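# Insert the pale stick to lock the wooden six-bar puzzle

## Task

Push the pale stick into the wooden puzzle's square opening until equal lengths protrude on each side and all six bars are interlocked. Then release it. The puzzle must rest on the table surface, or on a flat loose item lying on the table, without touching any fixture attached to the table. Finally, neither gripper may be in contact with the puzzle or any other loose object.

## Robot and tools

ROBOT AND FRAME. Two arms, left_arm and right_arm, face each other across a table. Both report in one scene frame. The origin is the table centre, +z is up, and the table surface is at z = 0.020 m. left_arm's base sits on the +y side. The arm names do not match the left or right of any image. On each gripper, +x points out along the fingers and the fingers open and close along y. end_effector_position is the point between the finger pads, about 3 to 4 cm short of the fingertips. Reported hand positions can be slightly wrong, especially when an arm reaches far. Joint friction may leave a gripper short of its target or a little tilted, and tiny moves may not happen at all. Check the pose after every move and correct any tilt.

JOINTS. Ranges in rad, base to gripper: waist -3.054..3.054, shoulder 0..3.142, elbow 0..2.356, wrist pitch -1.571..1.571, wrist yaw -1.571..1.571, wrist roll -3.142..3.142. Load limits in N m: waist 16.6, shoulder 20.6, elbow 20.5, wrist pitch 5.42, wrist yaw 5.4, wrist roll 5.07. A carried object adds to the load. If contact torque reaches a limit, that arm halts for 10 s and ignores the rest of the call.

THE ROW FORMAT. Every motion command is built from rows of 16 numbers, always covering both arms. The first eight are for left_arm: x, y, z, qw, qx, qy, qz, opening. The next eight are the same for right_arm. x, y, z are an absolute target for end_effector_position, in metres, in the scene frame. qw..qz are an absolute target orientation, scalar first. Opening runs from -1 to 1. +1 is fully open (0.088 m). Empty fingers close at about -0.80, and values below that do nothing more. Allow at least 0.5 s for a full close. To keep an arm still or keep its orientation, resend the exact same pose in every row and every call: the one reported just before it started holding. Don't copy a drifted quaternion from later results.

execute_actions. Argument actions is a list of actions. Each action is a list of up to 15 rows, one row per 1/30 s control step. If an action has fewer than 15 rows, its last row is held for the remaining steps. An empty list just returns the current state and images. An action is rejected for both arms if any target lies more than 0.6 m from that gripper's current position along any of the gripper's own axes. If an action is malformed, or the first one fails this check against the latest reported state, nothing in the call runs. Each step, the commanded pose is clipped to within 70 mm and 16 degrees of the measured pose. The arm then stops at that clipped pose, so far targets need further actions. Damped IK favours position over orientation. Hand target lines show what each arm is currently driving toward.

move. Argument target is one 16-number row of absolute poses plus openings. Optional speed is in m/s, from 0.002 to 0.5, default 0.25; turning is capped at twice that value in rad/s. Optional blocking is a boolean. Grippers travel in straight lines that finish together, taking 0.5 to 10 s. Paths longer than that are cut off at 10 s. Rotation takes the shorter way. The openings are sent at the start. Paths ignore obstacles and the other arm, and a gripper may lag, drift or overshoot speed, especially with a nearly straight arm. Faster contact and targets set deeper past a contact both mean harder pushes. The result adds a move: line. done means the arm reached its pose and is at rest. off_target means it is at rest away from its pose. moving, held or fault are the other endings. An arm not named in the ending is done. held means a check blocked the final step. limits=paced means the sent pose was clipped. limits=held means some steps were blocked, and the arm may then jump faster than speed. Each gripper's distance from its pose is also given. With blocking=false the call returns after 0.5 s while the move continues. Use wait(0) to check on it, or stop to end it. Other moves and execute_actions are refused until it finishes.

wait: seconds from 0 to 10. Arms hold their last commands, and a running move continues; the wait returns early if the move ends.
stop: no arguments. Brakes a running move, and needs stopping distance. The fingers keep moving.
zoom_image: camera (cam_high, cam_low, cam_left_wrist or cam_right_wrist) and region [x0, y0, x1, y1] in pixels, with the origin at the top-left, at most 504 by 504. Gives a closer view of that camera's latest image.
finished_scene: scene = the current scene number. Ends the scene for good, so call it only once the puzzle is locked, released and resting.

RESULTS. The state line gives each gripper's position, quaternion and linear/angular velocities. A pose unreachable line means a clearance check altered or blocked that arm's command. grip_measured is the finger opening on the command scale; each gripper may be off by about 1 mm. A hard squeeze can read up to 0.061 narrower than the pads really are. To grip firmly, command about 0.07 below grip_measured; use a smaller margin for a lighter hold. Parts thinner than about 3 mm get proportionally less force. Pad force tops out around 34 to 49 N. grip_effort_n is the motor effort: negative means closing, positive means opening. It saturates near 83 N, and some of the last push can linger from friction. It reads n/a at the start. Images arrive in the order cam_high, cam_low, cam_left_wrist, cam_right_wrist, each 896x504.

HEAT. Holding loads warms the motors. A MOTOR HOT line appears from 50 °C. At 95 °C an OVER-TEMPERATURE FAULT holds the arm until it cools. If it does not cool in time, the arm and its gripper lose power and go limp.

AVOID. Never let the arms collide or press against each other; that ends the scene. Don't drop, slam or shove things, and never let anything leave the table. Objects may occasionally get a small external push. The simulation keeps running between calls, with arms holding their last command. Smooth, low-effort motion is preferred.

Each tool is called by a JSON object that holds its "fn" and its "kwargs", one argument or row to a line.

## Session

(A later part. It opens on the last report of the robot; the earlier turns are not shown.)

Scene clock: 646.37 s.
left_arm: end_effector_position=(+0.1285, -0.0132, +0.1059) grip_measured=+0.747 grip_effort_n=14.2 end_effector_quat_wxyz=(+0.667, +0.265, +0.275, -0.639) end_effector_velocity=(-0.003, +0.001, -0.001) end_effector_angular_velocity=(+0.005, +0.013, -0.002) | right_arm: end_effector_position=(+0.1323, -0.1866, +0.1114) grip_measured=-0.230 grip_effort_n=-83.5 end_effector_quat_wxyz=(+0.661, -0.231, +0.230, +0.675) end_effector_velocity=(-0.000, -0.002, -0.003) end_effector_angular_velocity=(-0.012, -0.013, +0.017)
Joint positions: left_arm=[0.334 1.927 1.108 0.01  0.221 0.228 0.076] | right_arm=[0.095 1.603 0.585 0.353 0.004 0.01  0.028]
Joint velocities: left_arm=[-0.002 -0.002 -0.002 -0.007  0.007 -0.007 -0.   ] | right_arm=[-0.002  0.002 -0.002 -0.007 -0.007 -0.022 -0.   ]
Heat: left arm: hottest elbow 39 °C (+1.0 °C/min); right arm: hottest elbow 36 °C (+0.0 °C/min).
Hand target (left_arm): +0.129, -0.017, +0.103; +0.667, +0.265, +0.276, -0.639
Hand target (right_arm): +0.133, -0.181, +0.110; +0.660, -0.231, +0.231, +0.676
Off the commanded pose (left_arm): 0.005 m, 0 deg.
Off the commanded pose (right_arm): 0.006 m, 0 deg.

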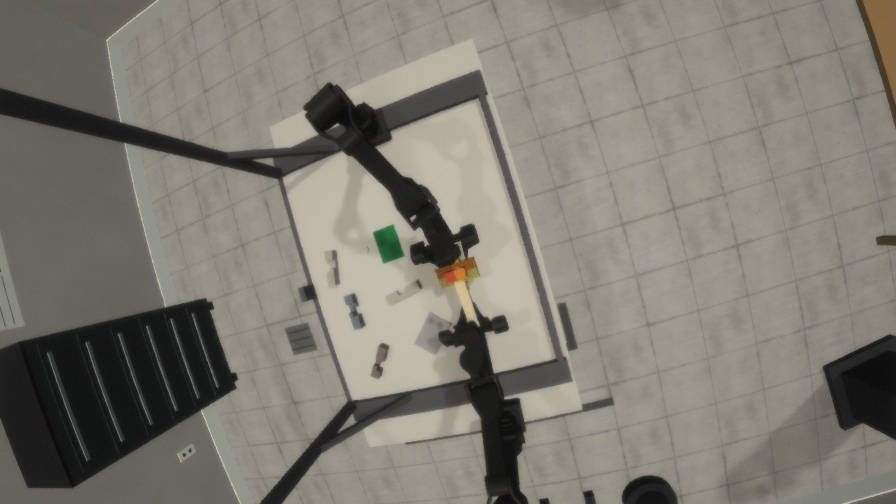

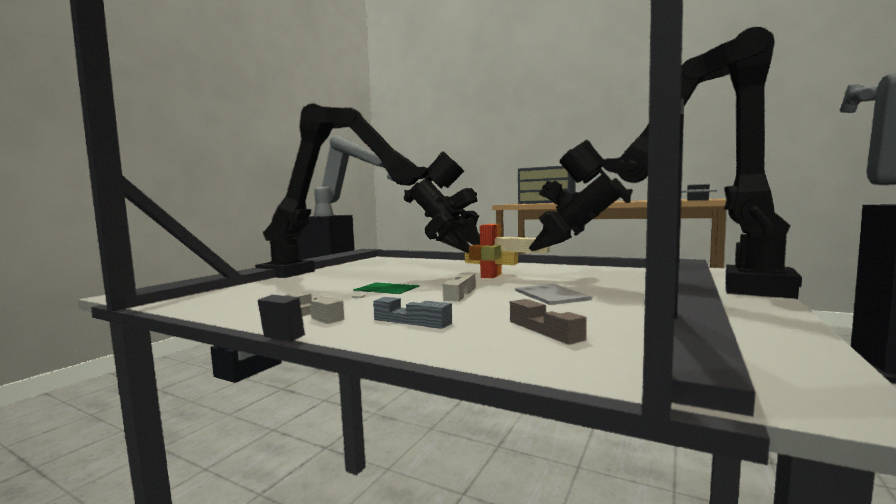

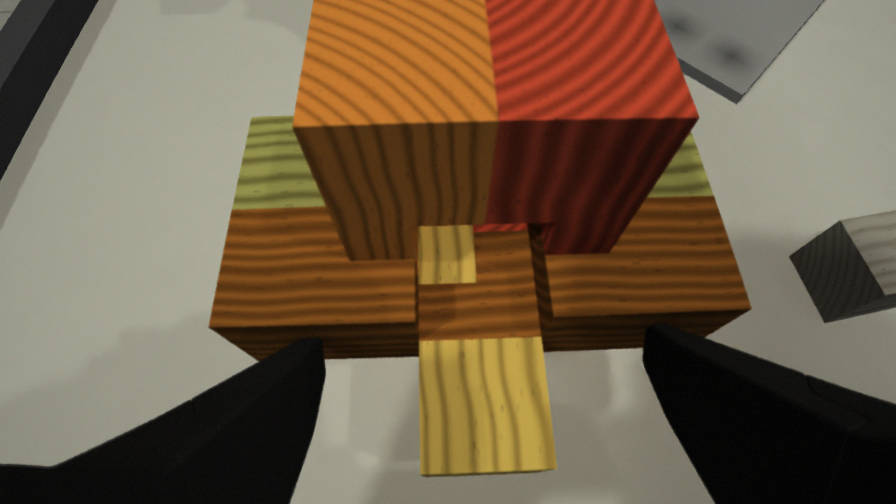

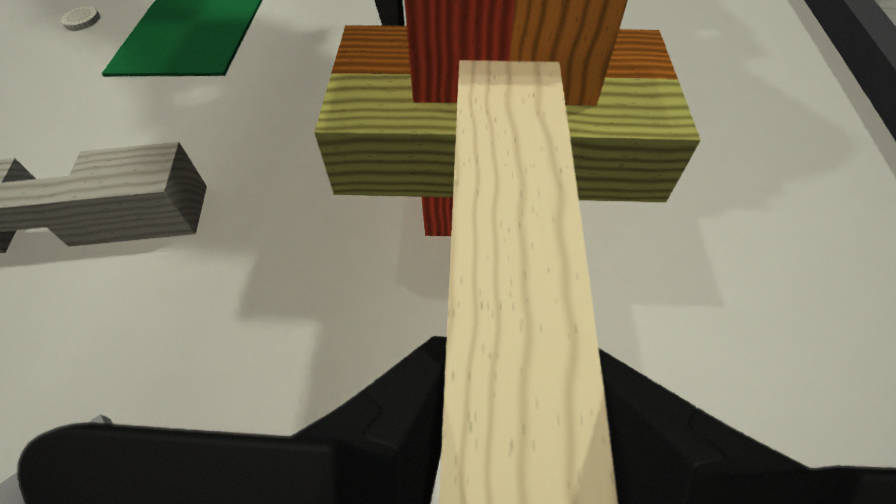

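{"fn": "execute_actions", "kwargs": {
  "actions": []
}}

Scene clock: 658.90 s.
left_arm: end_effector_position=(+0.1285, -0.0132, +0.1059) grip_measured=+0.747 grip_effort_n=14.2 end_effector_quat_wxyz=(+0.667, +0.265, +0.275, -0.639) end_effector_velocity=(-0.001, +0.001, +0.001) end_effector_angular_velocity=(+0.004, +0.001, +0.008) | right_arm: end_effector_position=(+0.1323, -0.1866, +0.1114) grip_measured=-0.230 grip_effort_n=-83.5 end_effector_quat_wxyz=(+0.661, -0.231, +0.230, +0.675) end_effector_velocity=(+0.002, -0.004, -0.004) end_effector_angular_velocity=(-0.022, -0.011, -0.004)
Joint positions: left_arm=[0.334 1.927 1.108 0.01  0.221 0.228 0.076] | right_arm=[0.095 1.603 0.585 0.353 0.004 0.01  0.028]
Joint velocities: left_arm=[-0.002 -0.007 -0.002 -0.007 -0.007 -0.007 -0.   ] | right_arm=[-0.002 -0.002 -0.002 -0.022  0.007 -0.007 -0.   ]
Heat: left arm: hottest elbow 40 °C (+2.0 °C/min); right arm: hottest elbow 37 °C (+1.0 °C/min).
Hand target (left_arm): +0.129, -0.017, +0.103; +0.667, +0.265, +0.276, -0.639
Hand target (right_arm): +0.133, -0.181, +0.110; +0.660, -0.231, +0.231, +0.676
Off the commanded pose (left_arm): 0.005 m, 0 deg.
Off the commanded pose (right_arm): 0.006 m, 0 deg.

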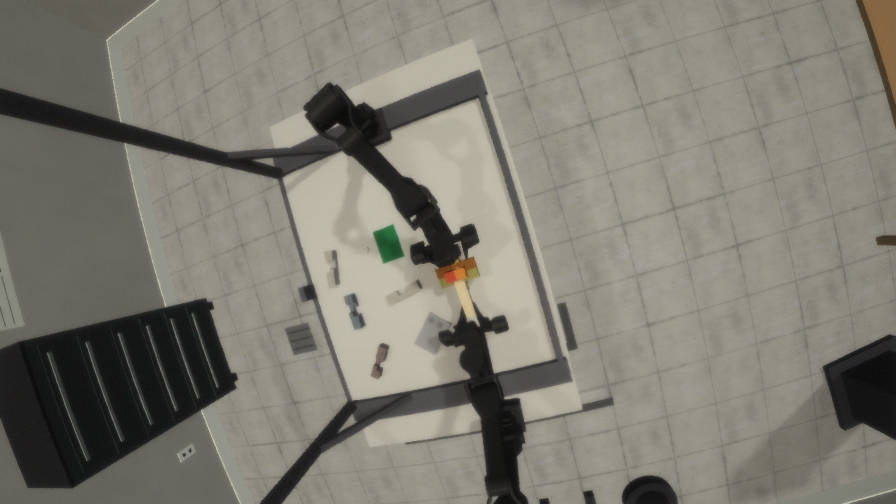

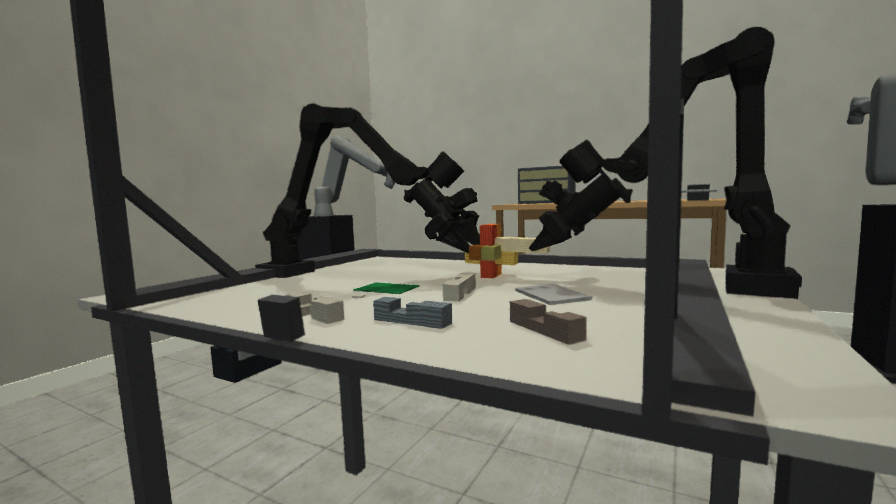

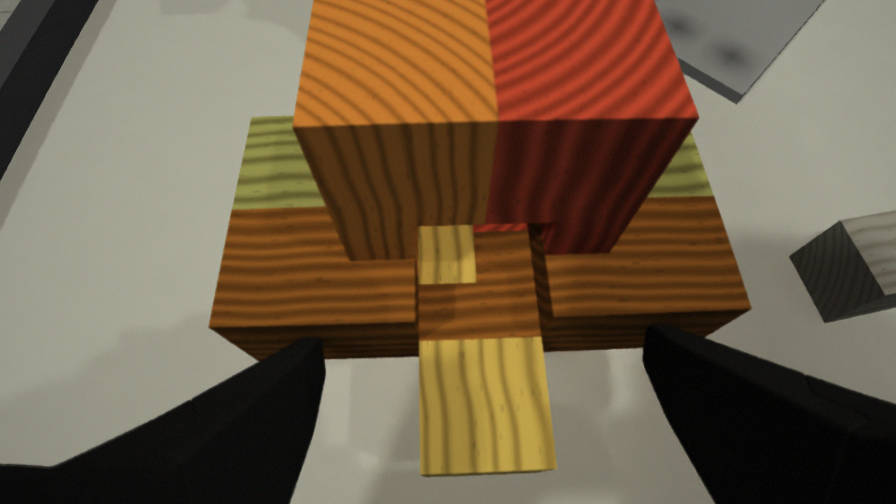

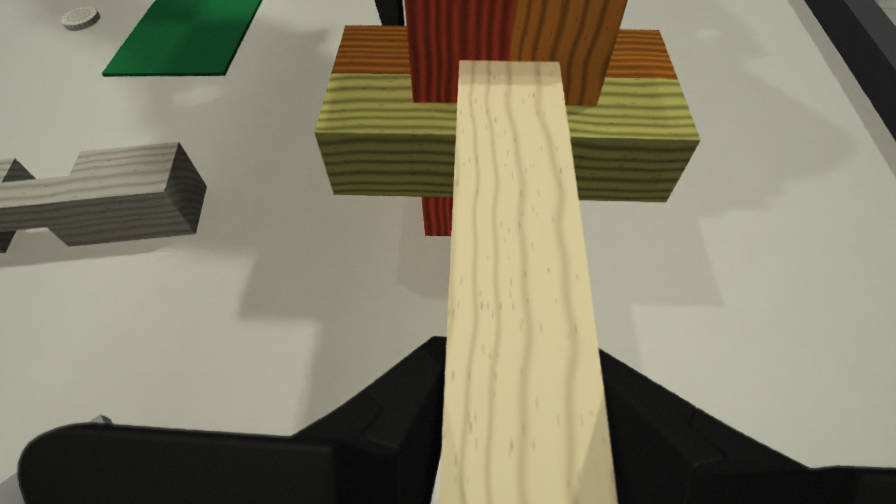

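{"fn": "execute_actions", "kwargs": {
  "actions": [
    [[0.1287,-0.0167,0.1030,0.66737,0.26463,0.27643,-0.63887,0.75,0.1327,-0.1850,0.1108,0.6603,-0.2314,0.2313,0.6760,-0.31],[0.1287,-0.0167,0.1030,0.66737,0.26463,0.27643,-0.63887,0.75,0.1327,-0.1865,0.1110,0.6603,-0.2314,0.2313,0.6760,-0.31],[0.1287,-0.0167,0.1030,0.66737,0.26463,0.27643,-0.63887,0.75,0.1328,-0.1880,0.1112,0.6603,-0.2314,0.2313,0.6760,-0.31],[0.1287,-0.0167,0.1030,0.66737,0.26463,0.27643,-0.63887,0.75,0.1328,-0.1895,0.1114,0.6603,-0.2314,0.2313,0.6760,-0.31],[0.1287,-0.0167,0.1030,0.66737,0.26463,0.27643,-0.63887,0.75,0.1328,-0.1910,0.1116,0.6603,-0.2314,0.2313,0.6760,-0.31],[0.1287,-0.0167,0.1030,0.66737,0.26463,0.27643,-0.63887,0.75,0.1329,-0.1925,0.1118,0.6603,-0.2314,0.2313,0.6760,-0.31],[0.1287,-0.0167,0.1030,0.66737,0.26463,0.27643,-0.63887,0.75,0.1329,-0.1940,0.1120,0.6603,-0.2314,0.2313,0.6760,-0.31]]
  ]
}}

{"fn": "zoom_image", "kwargs": {
  "camera": "cam_low",
  "region": [460, 215, 570, 280]
}}

Scene clock: 663.70 s.
left_arm: end_effector_position=(+0.1286, -0.0139, +0.1066) grip_measured=+0.747 grip_effort_n=14.7 end_effector_quat_wxyz=(+0.668, +0.264, +0.274, -0.640) end_effector_velocity=(-0.002, +0.004, -0.005) end_effector_angular_velocity=(+0.026, +0.020, +0.018) | right_arm: end_effector_position=(+0.1326, -0.1901, +0.1132) grip_measured=-0.230 grip_effort_n=-83.5 end_effector_quat_wxyz=(+0.662, -0.230, +0.229, +0.676) end_effector_velocity=(+0.002, -0.003, +0.001) end_effector_angular_velocity=(-0.002, -0.010, -0.004)
Joint positions: left_arm=[0.333 1.927 1.109 0.013 0.221 0.228 0.076] | right_arm=[0.094 1.584 0.572 0.351 0.004 0.01  0.028]
Joint velocities: left_arm=[-0.002  0.002 -0.002 -0.022 -0.007 -0.022  0.   ] | right_arm=[-0.002 -0.012 -0.007 -0.007  0.007 -0.007 -0.   ]
Heat: left arm: hottest elbow 40 °C (+2.0 °C/min); right arm: hottest elbow 37 °C (+1.0 °C/min).
Hand target (left_arm): +0.129, -0.017, +0.103; +0.667, +0.265, +0.276, -0.639
Hand target (right_arm): +0.133, -0.194, +0.112; +0.660, -0.231, +0.231, +0.676
Off the commanded pose (left_arm): 0.005 m, 0 deg.
Off the commanded pose (right_arm): 0.004 m, 0 deg.

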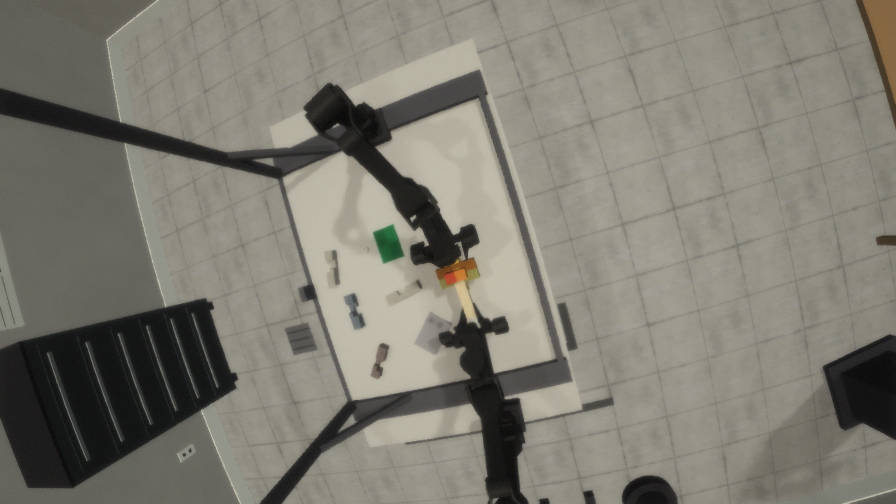

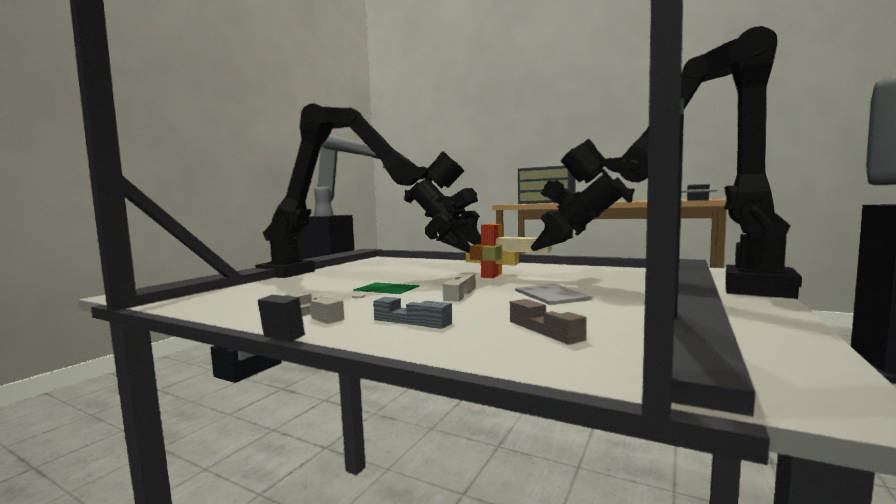

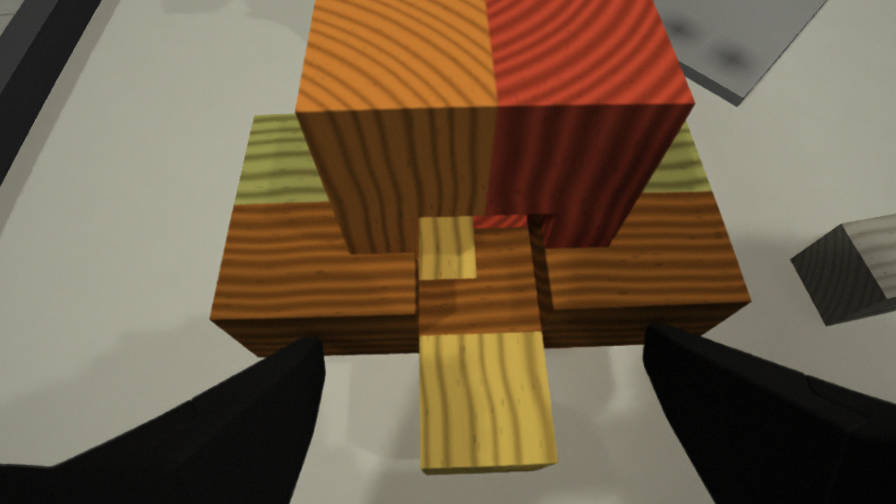

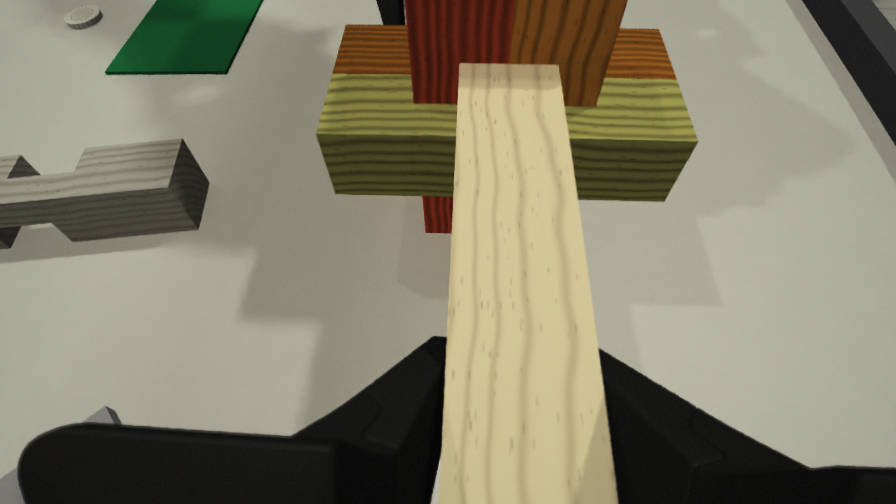

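Region (460, 215, 570, 280) of cam_low's 896x504 image, scaled by 4.582, with more detail than that image has; it fills the top 298 rows of this view, and the rest is white.

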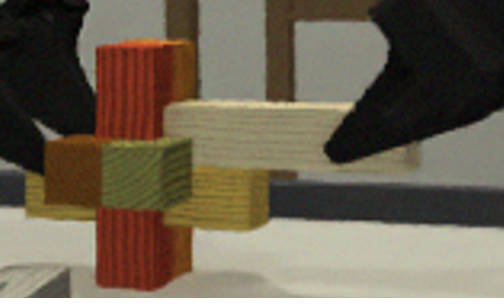

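{"fn": "zoom_image", "kwargs": {
  "camera": "cam_right_wrist",
  "region": [430, 20, 600, 130]
}}

{"fn": "zoom_image", "kwargs": {
  "camera": "cam_low",
  "region": [485, 228, 545, 264]
}}

Region (430, 20, 600, 130) of cam_right_wrist's 896x504 image, scaled by 2.965, with more detail than that image has; it fills the top 326 rows of this view, and the rest is white.

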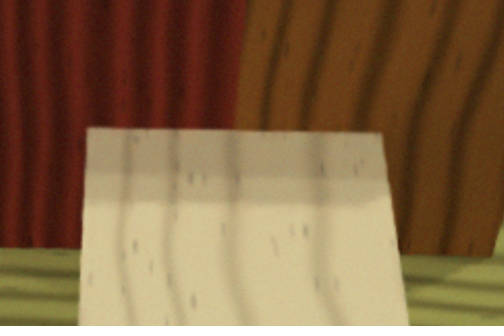

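Region (485, 228, 545, 264) of cam_low's 896x504 image, scaled by 8.400, with more detail than that image has; it fills the top 302 rows of this view, and the rest is white.

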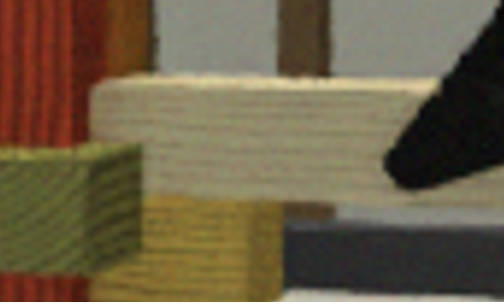

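{"fn": "execute_actions", "kwargs": {
  "actions": [
    [[0.1287,-0.0167,0.1030,0.66737,0.26463,0.27643,-0.63887,0.75,0.1329,-0.1940,0.1122,0.6599,-0.2326,0.2325,0.6756,-0.31],[0.1287,-0.0167,0.1030,0.66737,0.26463,0.27643,-0.63887,0.75,0.1329,-0.1935,0.1124,0.6595,-0.2338,0.2336,0.6751,-0.31],[0.1287,-0.0167,0.1030,0.66737,0.26463,0.27643,-0.63887,0.75,0.1329,-0.1930,0.1126,0.6591,-0.2350,0.2347,0.6747,-0.31],[0.1287,-0.0167,0.1030,0.66737,0.26463,0.27643,-0.63887,0.75,0.1329,-0.1925,0.1128,0.6587,-0.2361,0.2359,0.6743,-0.31],[0.1287,-0.0167,0.1030,0.66737,0.26463,0.27643,-0.63887,0.75,0.1329,-0.1920,0.1130,0.6587,-0.2361,0.2359,0.6743,-0.31],[0.1287,-0.0167,0.1030,0.66737,0.26463,0.27643,-0.63887,0.75,0.1328,-0.1915,0.1130,0.6587,-0.2361,0.2359,0.6743,-0.31],[0.1287,-0.0167,0.1030,0.66737,0.26463,0.27643,-0.63887,0.75,0.1328,-0.1910,0.1130,0.6587,-0.2361,0.2359,0.6743,-0.31],[0.1287,-0.0167,0.1030,0.66737,0.26463,0.27643,-0.63887,0.75,0.1328,-0.1905,0.1130,0.6587,-0.2361,0.2359,0.6743,-0.31],[0.1287,-0.0167,0.1030,0.66737,0.26463,0.27643,-0.63887,0.75,0.1328,-0.1900,0.1130,0.6587,-0.2361,0.2359,0.6743,-0.31],[0.1287,-0.0167,0.1030,0.66737,0.26463,0.27643,-0.63887,0.75,0.1328,-0.1895,0.1130,0.6587,-0.2361,0.2359,0.6743,-0.31],[0.1287,-0.0167,0.1030,0.66737,0.26463,0.27643,-0.63887,0.75,0.1328,-0.1890,0.1130,0.6587,-0.2361,0.2359,0.6743,-0.31],[0.1287,-0.0167,0.1030,0.66737,0.26463,0.27643,-0.63887,0.75,0.1328,-0.1885,0.1130,0.6587,-0.2361,0.2359,0.6743,-0.31],[0.1287,-0.0167,0.1030,0.66737,0.26463,0.27643,-0.63887,0.75,0.1328,-0.1880,0.1130,0.6587,-0.2361,0.2359,0.6743,-0.31],[0.1287,-0.0167,0.1030,0.66737,0.26463,0.27643,-0.63887,0.75,0.1328,-0.1875,0.1130,0.6587,-0.2361,0.2359,0.6743,-0.31],[0.1287,-0.0167,0.1030,0.66737,0.26463,0.27643,-0.63887,0.75,0.1328,-0.1870,0.1130,0.6587,-0.2361,0.2359,0.6743,-0.31]]
  ]
}}

{"fn": "zoom_image", "kwargs": {
  "camera": "cam_low",
  "region": [485, 228, 545, 264]
}}

{"fn": "zoom_image", "kwargs": {
  "camera": "cam_right_wrist",
  "region": [430, 20, 600, 130]
}}

Scene clock: 698.77 s.
left_arm: end_effector_position=(+0.1286, -0.0139, +0.1066) grip_measured=+0.747 grip_effort_n=14.2 end_effector_quat_wxyz=(+0.668, +0.264, +0.274, -0.640) end_effector_velocity=(-0.001, +0.004, -0.003) end_effector_angular_velocity=(+0.022, +0.008, +0.008) | right_arm: end_effector_position=(+0.1326, -0.1902, +0.1137) grip_measured=-0.230 grip_effort_n=-83.5 end_effector_quat_wxyz=(+0.660, -0.235, +0.234, +0.674) end_effector_velocity=(-0.000, +0.007, -0.000) end_effector_angular_velocity=(-0.012, +0.010, -0.001)
Joint positions: left_arm=[0.333 1.927 1.109 0.013 0.221 0.228 0.076] | right_arm=[0.094 1.58  0.585 0.319 0.004 0.01  0.028]
Joint velocities: left_arm=[-0.002 -0.002 -0.002 -0.022 -0.007 -0.007  0.   ] | right_arm=[-0.002  0.027  0.037 -0.022 -0.007  0.007 -0.   ]
Heat: left arm: hottest elbow 40 °C (+1.0 °C/min); right arm: hottest wrist pitch 35 °C (-1.0 °C/min).
Hand target (left_arm): +0.129, -0.017, +0.103; +0.667, +0.265, +0.276, -0.639
Hand target (right_arm): +0.133, -0.187, +0.113; +0.659, -0.236, +0.236, +0.674
Off the commanded pose (left_arm): 0.005 m, 0 deg.
Off the commanded pose (right_arm): 0.003 m, 0 deg.

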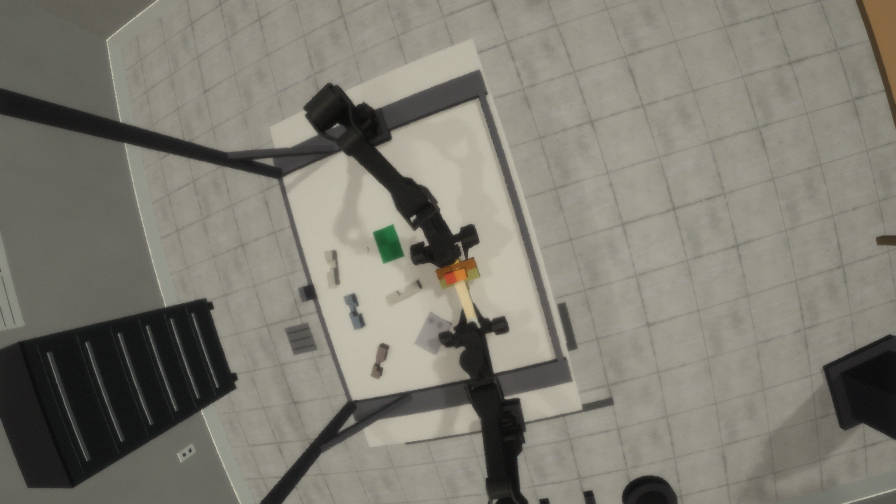

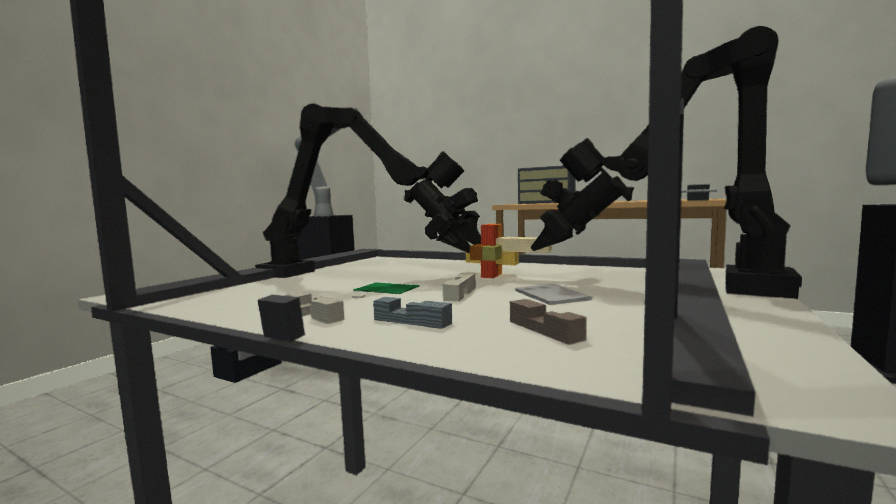

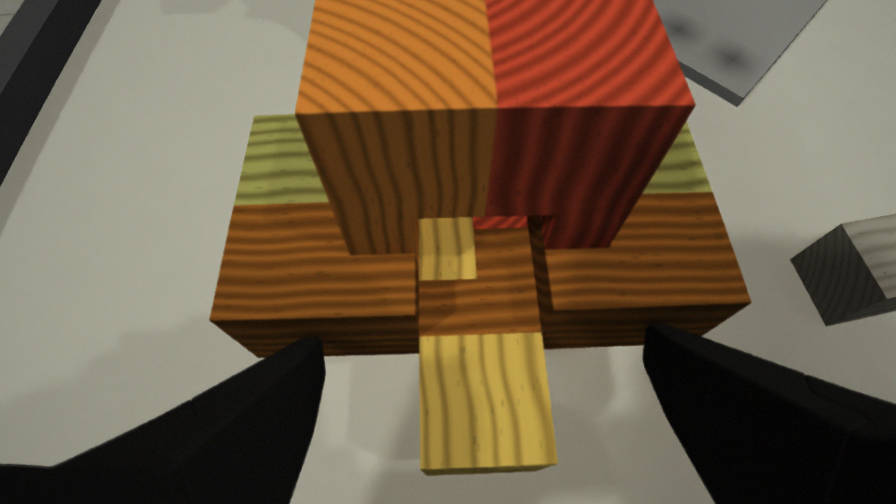

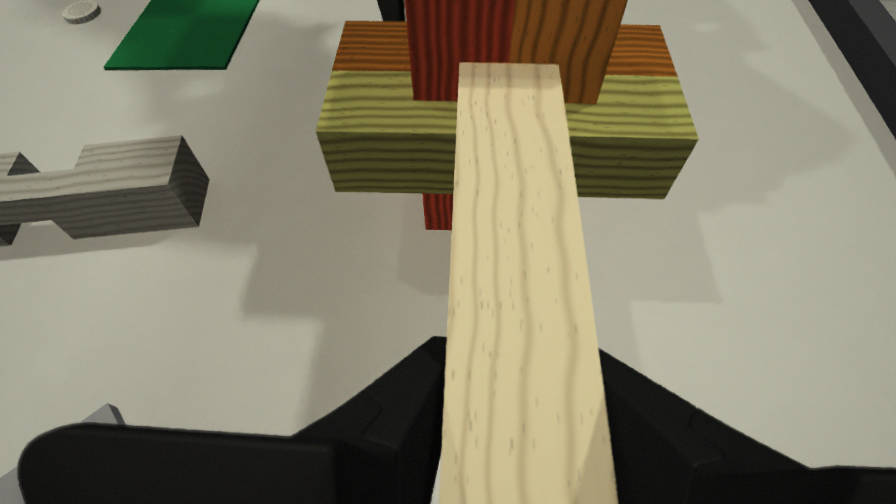

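Region (485, 228, 545, 264) of cam_low's 896x504 image, scaled by 8.400, with more detail than that image has; it fills the top 302 rows of this view, and the rest is white.

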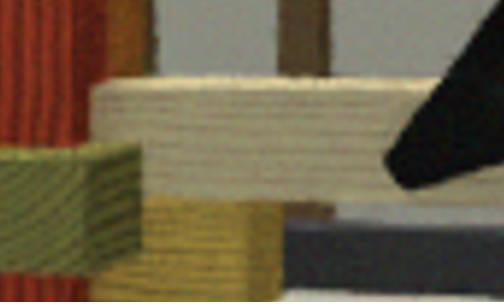

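Region (430, 20, 600, 130) of cam_right_wrist's 896x504 image, scaled by 2.965, with more detail than that image has; it fills the top 326 rows of this view, and the rest is white.

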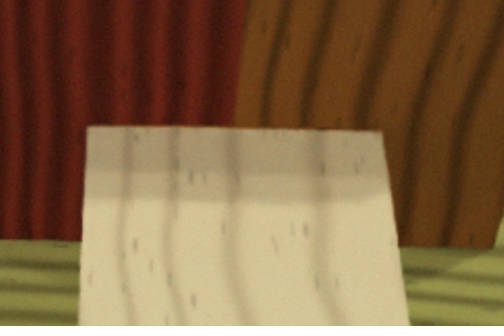

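{"fn": "execute_actions", "kwargs": {
  "actions": [
    [[0.1287,-0.0167,0.1030,0.66737,0.26463,0.27643,-0.63887,0.75,0.1328,-0.1866,0.1130,0.6587,-0.2361,0.2359,0.6743,-0.31],[0.1287,-0.0167,0.1030,0.66737,0.26463,0.27643,-0.63887,0.75,0.1327,-0.1862,0.1130,0.6587,-0.2361,0.2359,0.6743,-0.31],[0.1287,-0.0167,0.1030,0.66737,0.26463,0.27643,-0.63887,0.75,0.1327,-0.1858,0.1130,0.6587,-0.2361,0.2359,0.6743,-0.31],[0.1287,-0.0167,0.1030,0.66737,0.26463,0.27643,-0.63887,0.75,0.1327,-0.1854,0.1130,0.6587,-0.2361,0.2359,0.6743,-0.31],[0.1287,-0.0167,0.1030,0.66737,0.26463,0.27643,-0.63887,0.75,0.1327,-0.1850,0.1130,0.6587,-0.2361,0.2359,0.6743,-0.31],[0.1287,-0.0167,0.1030,0.66737,0.26463,0.27643,-0.63887,0.75,0.1327,-0.1846,0.1130,0.6587,-0.2361,0.2359,0.6743,-0.31],[0.1287,-0.0167,0.1030,0.66737,0.26463,0.27643,-0.63887,0.75,0.1327,-0.1842,0.1130,0.6587,-0.2361,0.2359,0.6743,-0.31],[0.1287,-0.0167,0.1030,0.66737,0.26463,0.27643,-0.63887,0.75,0.1327,-0.1838,0.1130,0.6587,-0.2361,0.2359,0.6743,-0.31],[0.1287,-0.0167,0.1030,0.66737,0.26463,0.27643,-0.63887,0.75,0.1327,-0.1834,0.1130,0.6587,-0.2361,0.2359,0.6743,-0.31],[0.1287,-0.0167,0.1030,0.66737,0.26463,0.27643,-0.63887,0.75,0.1327,-0.1830,0.1130,0.6587,-0.2361,0.2359,0.6743,-0.31],[0.1287,-0.0167,0.1030,0.66737,0.26463,0.27643,-0.63887,0.75,0.1327,-0.1826,0.1130,0.6587,-0.2361,0.2359,0.6743,-0.31],[0.1287,-0.0167,0.1030,0.66737,0.26463,0.27643,-0.63887,0.75,0.1327,-0.1822,0.1130,0.6587,-0.2361,0.2359,0.6743,-0.31],[0.1287,-0.0167,0.1030,0.66737,0.26463,0.27643,-0.63887,0.75,0.1327,-0.1818,0.1130,0.6587,-0.2361,0.2359,0.6743,-0.31],[0.1287,-0.0167,0.1030,0.66737,0.26463,0.27643,-0.63887,0.75,0.1326,-0.1814,0.1130,0.6587,-0.2361,0.2359,0.6743,-0.31],[0.1287,-0.0167,0.1030,0.66737,0.26463,0.27643,-0.63887,0.75,0.1326,-0.1810,0.1130,0.6587,-0.2361,0.2359,0.6743,-0.31]]
  ]
}}

{"fn": "zoom_image", "kwargs": {
  "camera": "cam_right_wrist",
  "region": [430, 20, 600, 130]
}}

{"fn": "zoom_image", "kwargs": {
  "camera": "cam_low",
  "region": [485, 228, 545, 264]
}}

Scene clock: 708.57 s.
left_arm: end_effector_position=(+0.1286, -0.0138, +0.1066) grip_measured=+0.747 grip_effort_n=14.2 end_effector_quat_wxyz=(+0.668, +0.264, +0.274, -0.640) end_effector_velocity=(+0.000, -0.001, +0.001) end_effector_angular_velocity=(-0.006, +0.008, +0.018) | right_arm: end_effector_position=(+0.1324, -0.1853, +0.1136) grip_measured=-0.230 grip_effort_n=-83.5 end_effector_quat_wxyz=(+0.660, -0.236, +0.235, +0.674) end_effector_velocity=(-0.005, +0.012, +0.003) end_effector_angular_velocity=(+0.012, +0.008, +0.024)
Joint positions: left_arm=[0.333 1.927 1.109 0.013 0.221 0.228 0.076] | right_arm=[0.094 1.599 0.604 0.316 0.004 0.01  0.028]
Joint velocities: left_arm=[-0.002 -0.002 -0.002  0.007 -0.007 -0.022  0.   ] | right_arm=[ 0.002  0.037  0.042  0.007 -0.022 -0.007 -0.   ]
Heat: left arm: hottest elbow 40 °C (+1.0 °C/min); right arm: hottest elbow 35 °C (-1.0 °C/min).
Hand target (left_arm): +0.129, -0.017, +0.103; +0.667, +0.265, +0.276, -0.639
Hand target (right_arm): +0.133, -0.181, +0.113; +0.659, -0.236, +0.236, +0.674
Off the commanded pose (left_arm): 0.005 m, 0 deg.
Off the commanded pose (right_arm): 0.004 m, 0 deg.

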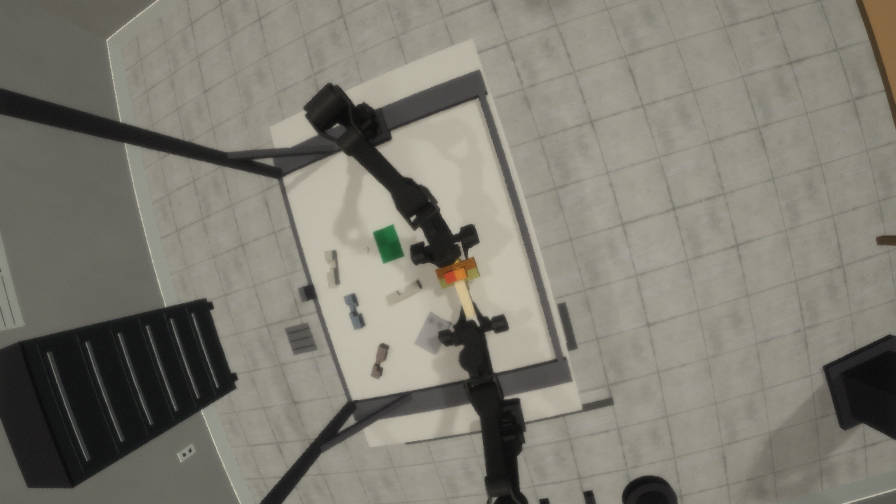

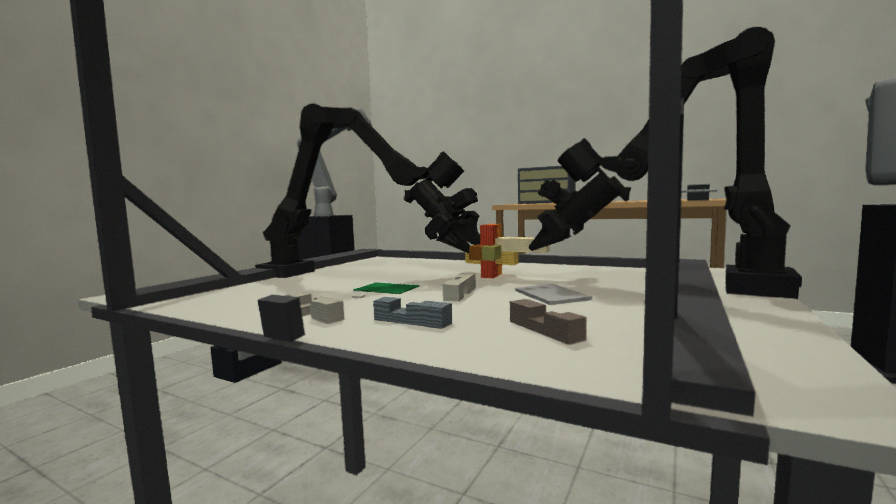

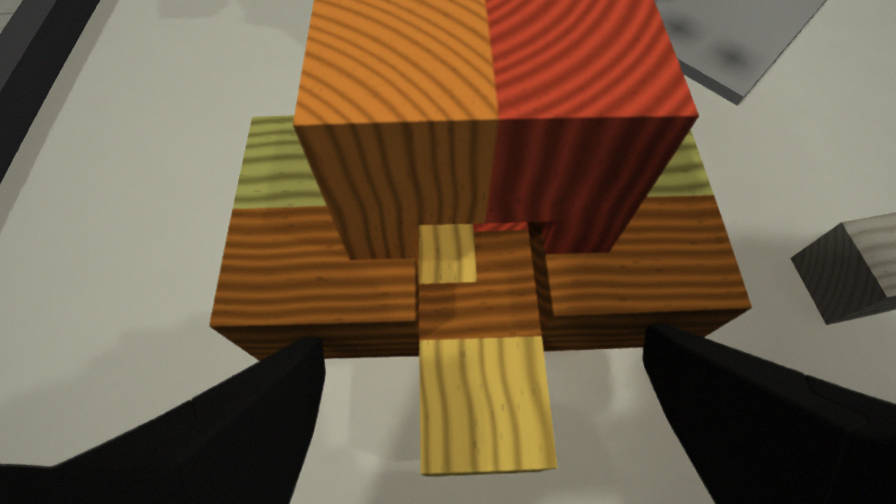

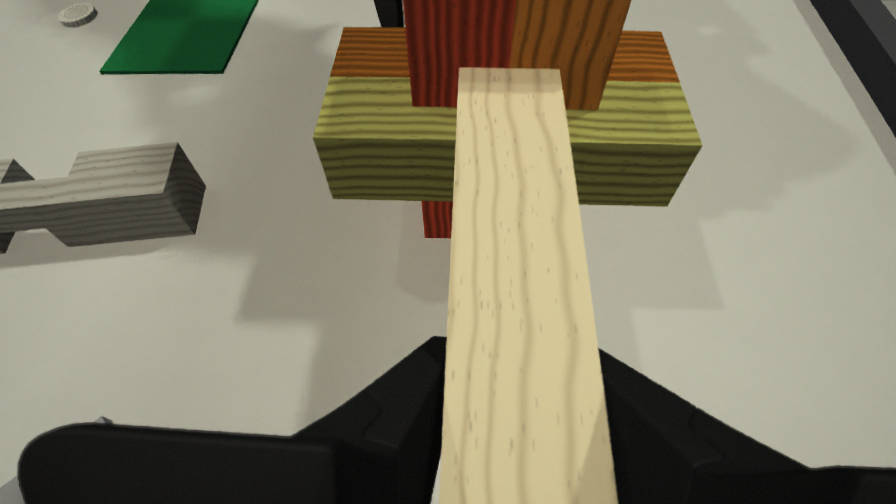

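Region (430, 20, 600, 130) of cam_right_wrist's 896x504 image, scaled by 2.965, with more detail than that image has; it fills the top 326 rows of this view, and the rest is white.

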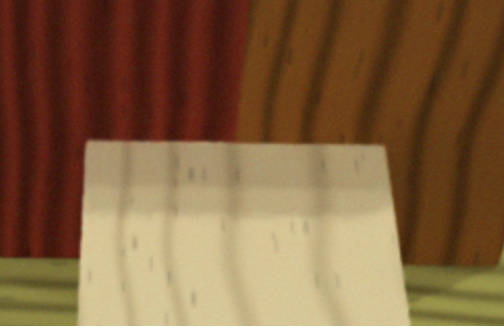

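Region (485, 228, 545, 264) of cam_low's 896x504 image, scaled by 8.400, with more detail than that image has; it fills the top 302 rows of this view, and the rest is white.

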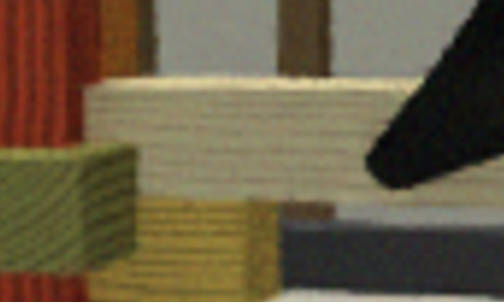

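{"fn": "execute_actions", "kwargs": {
  "actions": [
    [[0.1287,-0.0167,0.1030,0.66737,0.26463,0.27643,-0.63887,0.75,0.1326,-0.1806,0.1128,0.6587,-0.2361,0.2359,0.6743,-0.31],[0.1287,-0.0167,0.1030,0.66737,0.26463,0.27643,-0.63887,0.75,0.1326,-0.1802,0.1126,0.6587,-0.2361,0.2359,0.6743,-0.31],[0.1287,-0.0167,0.1030,0.66737,0.26463,0.27643,-0.63887,0.75,0.1326,-0.1798,0.1124,0.6587,-0.2361,0.2359,0.6743,-0.31],[0.1287,-0.0167,0.1030,0.66737,0.26463,0.27643,-0.63887,0.75,0.1326,-0.1794,0.1122,0.6587,-0.2361,0.2359,0.6743,-0.31],[0.1287,-0.0167,0.1030,0.66737,0.26463,0.27643,-0.63887,0.75,0.1326,-0.1790,0.1120,0.6587,-0.2361,0.2359,0.6743,-0.31],[0.1287,-0.0167,0.1030,0.66737,0.26463,0.27643,-0.63887,0.75,0.1326,-0.1786,0.1118,0.6587,-0.2361,0.2359,0.6743,-0.31],[0.1287,-0.0167,0.1030,0.66737,0.26463,0.27643,-0.63887,0.75,0.1326,-0.1782,0.1116,0.6589,-0.2355,0.2353,0.6745,-0.31],[0.1287,-0.0167,0.1030,0.66737,0.26463,0.27643,-0.63887,0.75,0.1326,-0.1778,0.1115,0.6589,-0.2355,0.2353,0.6745,-0.31],[0.1287,-0.0167,0.1030,0.66737,0.26463,0.27643,-0.63887,0.75,0.1326,-0.1774,0.1115,0.6589,-0.2355,0.2353,0.6745,-0.31],[0.1287,-0.0167,0.1030,0.66737,0.26463,0.27643,-0.63887,0.75,0.1326,-0.1770,0.1115,0.6591,-0.2350,0.2347,0.6747,-0.31],[0.1287,-0.0167,0.1030,0.66737,0.26463,0.27643,-0.63887,0.75,0.1326,-0.1766,0.1115,0.6591,-0.2350,0.2347,0.6747,-0.31],[0.1287,-0.0167,0.1030,0.66737,0.26463,0.27643,-0.63887,0.75,0.1325,-0.1762,0.1115,0.6591,-0.2350,0.2347,0.6747,-0.31],[0.1287,-0.0167,0.1030,0.66737,0.26463,0.27643,-0.63887,0.75,0.1325,-0.1758,0.1115,0.6591,-0.2350,0.2347,0.6747,-0.31],[0.1287,-0.0167,0.1030,0.66737,0.26463,0.27643,-0.63887,0.75,0.1325,-0.1754,0.1115,0.6591,-0.2350,0.2347,0.6747,-0.31],[0.1287,-0.0167,0.1030,0.66737,0.26463,0.27643,-0.63887,0.75,0.1325,-0.1750,0.1115,0.6591,-0.2350,0.2347,0.6747,-0.31]]
  ]
}}

{"fn": "zoom_image", "kwargs": {
  "camera": "cam_low",
  "region": [460, 215, 570, 280]
}}

Scene clock: 718.57 s.
left_arm: end_effector_position=(+0.1286, -0.0137, +0.1065) grip_measured=+0.747 grip_effort_n=14.2 end_effector_quat_wxyz=(+0.668, +0.265, +0.274, -0.640) end_effector_velocity=(-0.001, +0.002, -0.001) end_effector_angular_velocity=(+0.008, +0.003, +0.008) | right_arm: end_effector_position=(+0.1323, -0.1802, +0.1130) grip_measured=-0.230 grip_effort_n=-83.5 end_effector_quat_wxyz=(+0.660, -0.235, +0.234, +0.674) end_effector_velocity=(+0.001, +0.009, +0.000) end_effector_angular_velocity=(-0.002, -0.001, +0.003)
Joint positions: left_arm=[0.333 1.927 1.109 0.012 0.221 0.228 0.076] | right_arm=[0.094 1.62  0.621 0.323 0.004 0.009 0.028]
Joint velocities: left_arm=[-0.002 -0.002 -0.002 -0.007 -0.007 -0.007 -0.   ] | right_arm=[-0.007  0.032  0.037 -0.007 -0.007 -0.007 -0.   ]
Heat: left arm: hottest elbow 40 °C (+0.0 °C/min); right arm: hottest elbow 36 °C (-1.0 °C/min).
Hand target (left_arm): +0.129, -0.017, +0.103; +0.667, +0.265, +0.276, -0.639
Hand target (right_arm): +0.132, -0.175, +0.112; +0.659, -0.235, +0.235, +0.675
Off the commanded pose (left_arm): 0.005 m, 0 deg.
Off the commanded pose (right_arm): 0.005 m, 0 deg.

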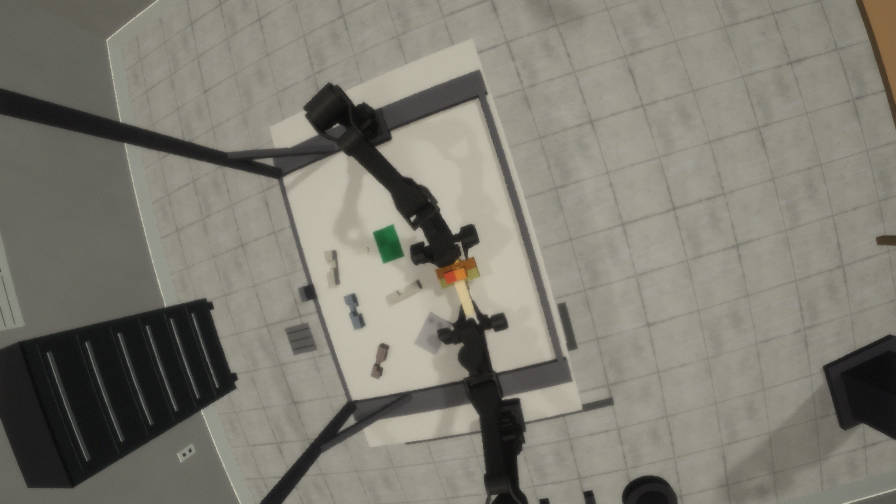

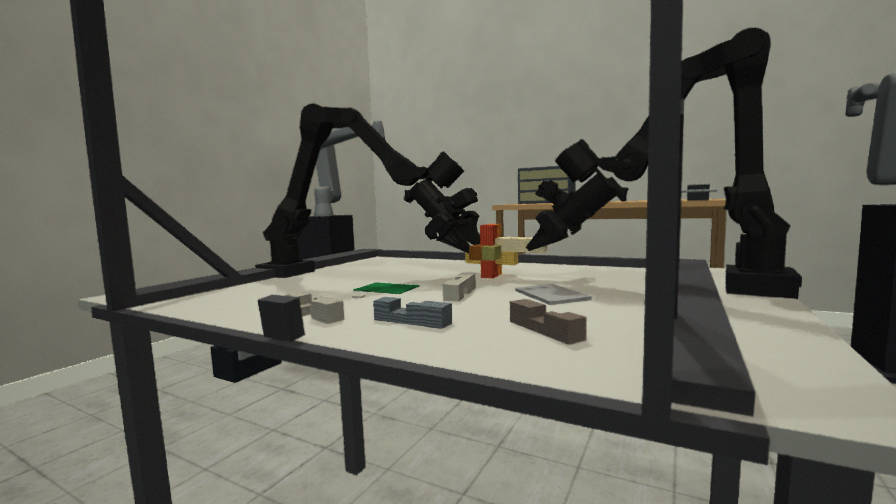

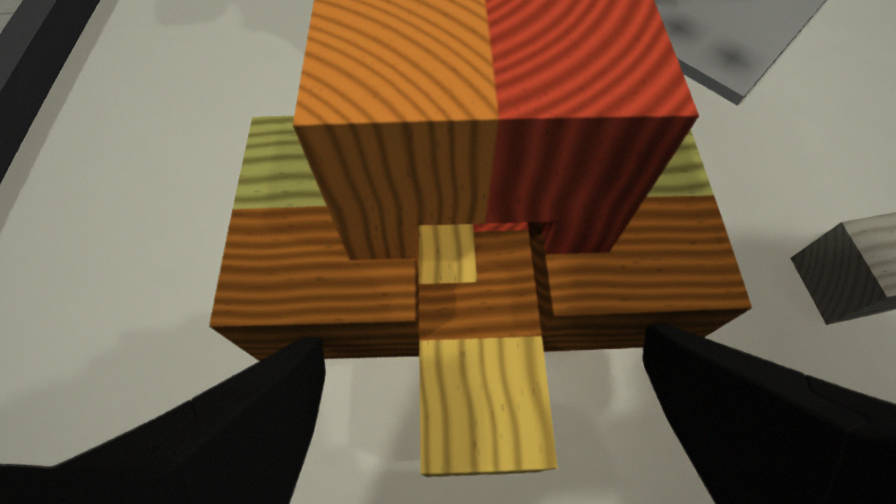

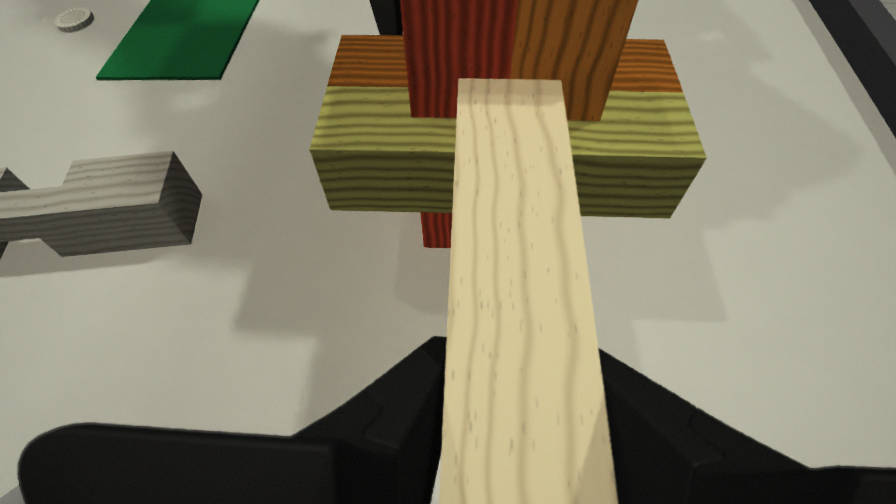

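Region (460, 215, 570, 280) of cam_low's 896x504 image, scaled by 4.582, with more detail than that image has; it fills the top 298 rows of this view, and the rest is white.

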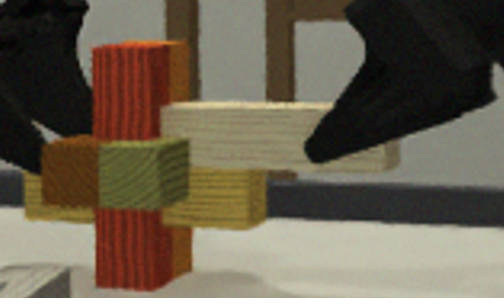

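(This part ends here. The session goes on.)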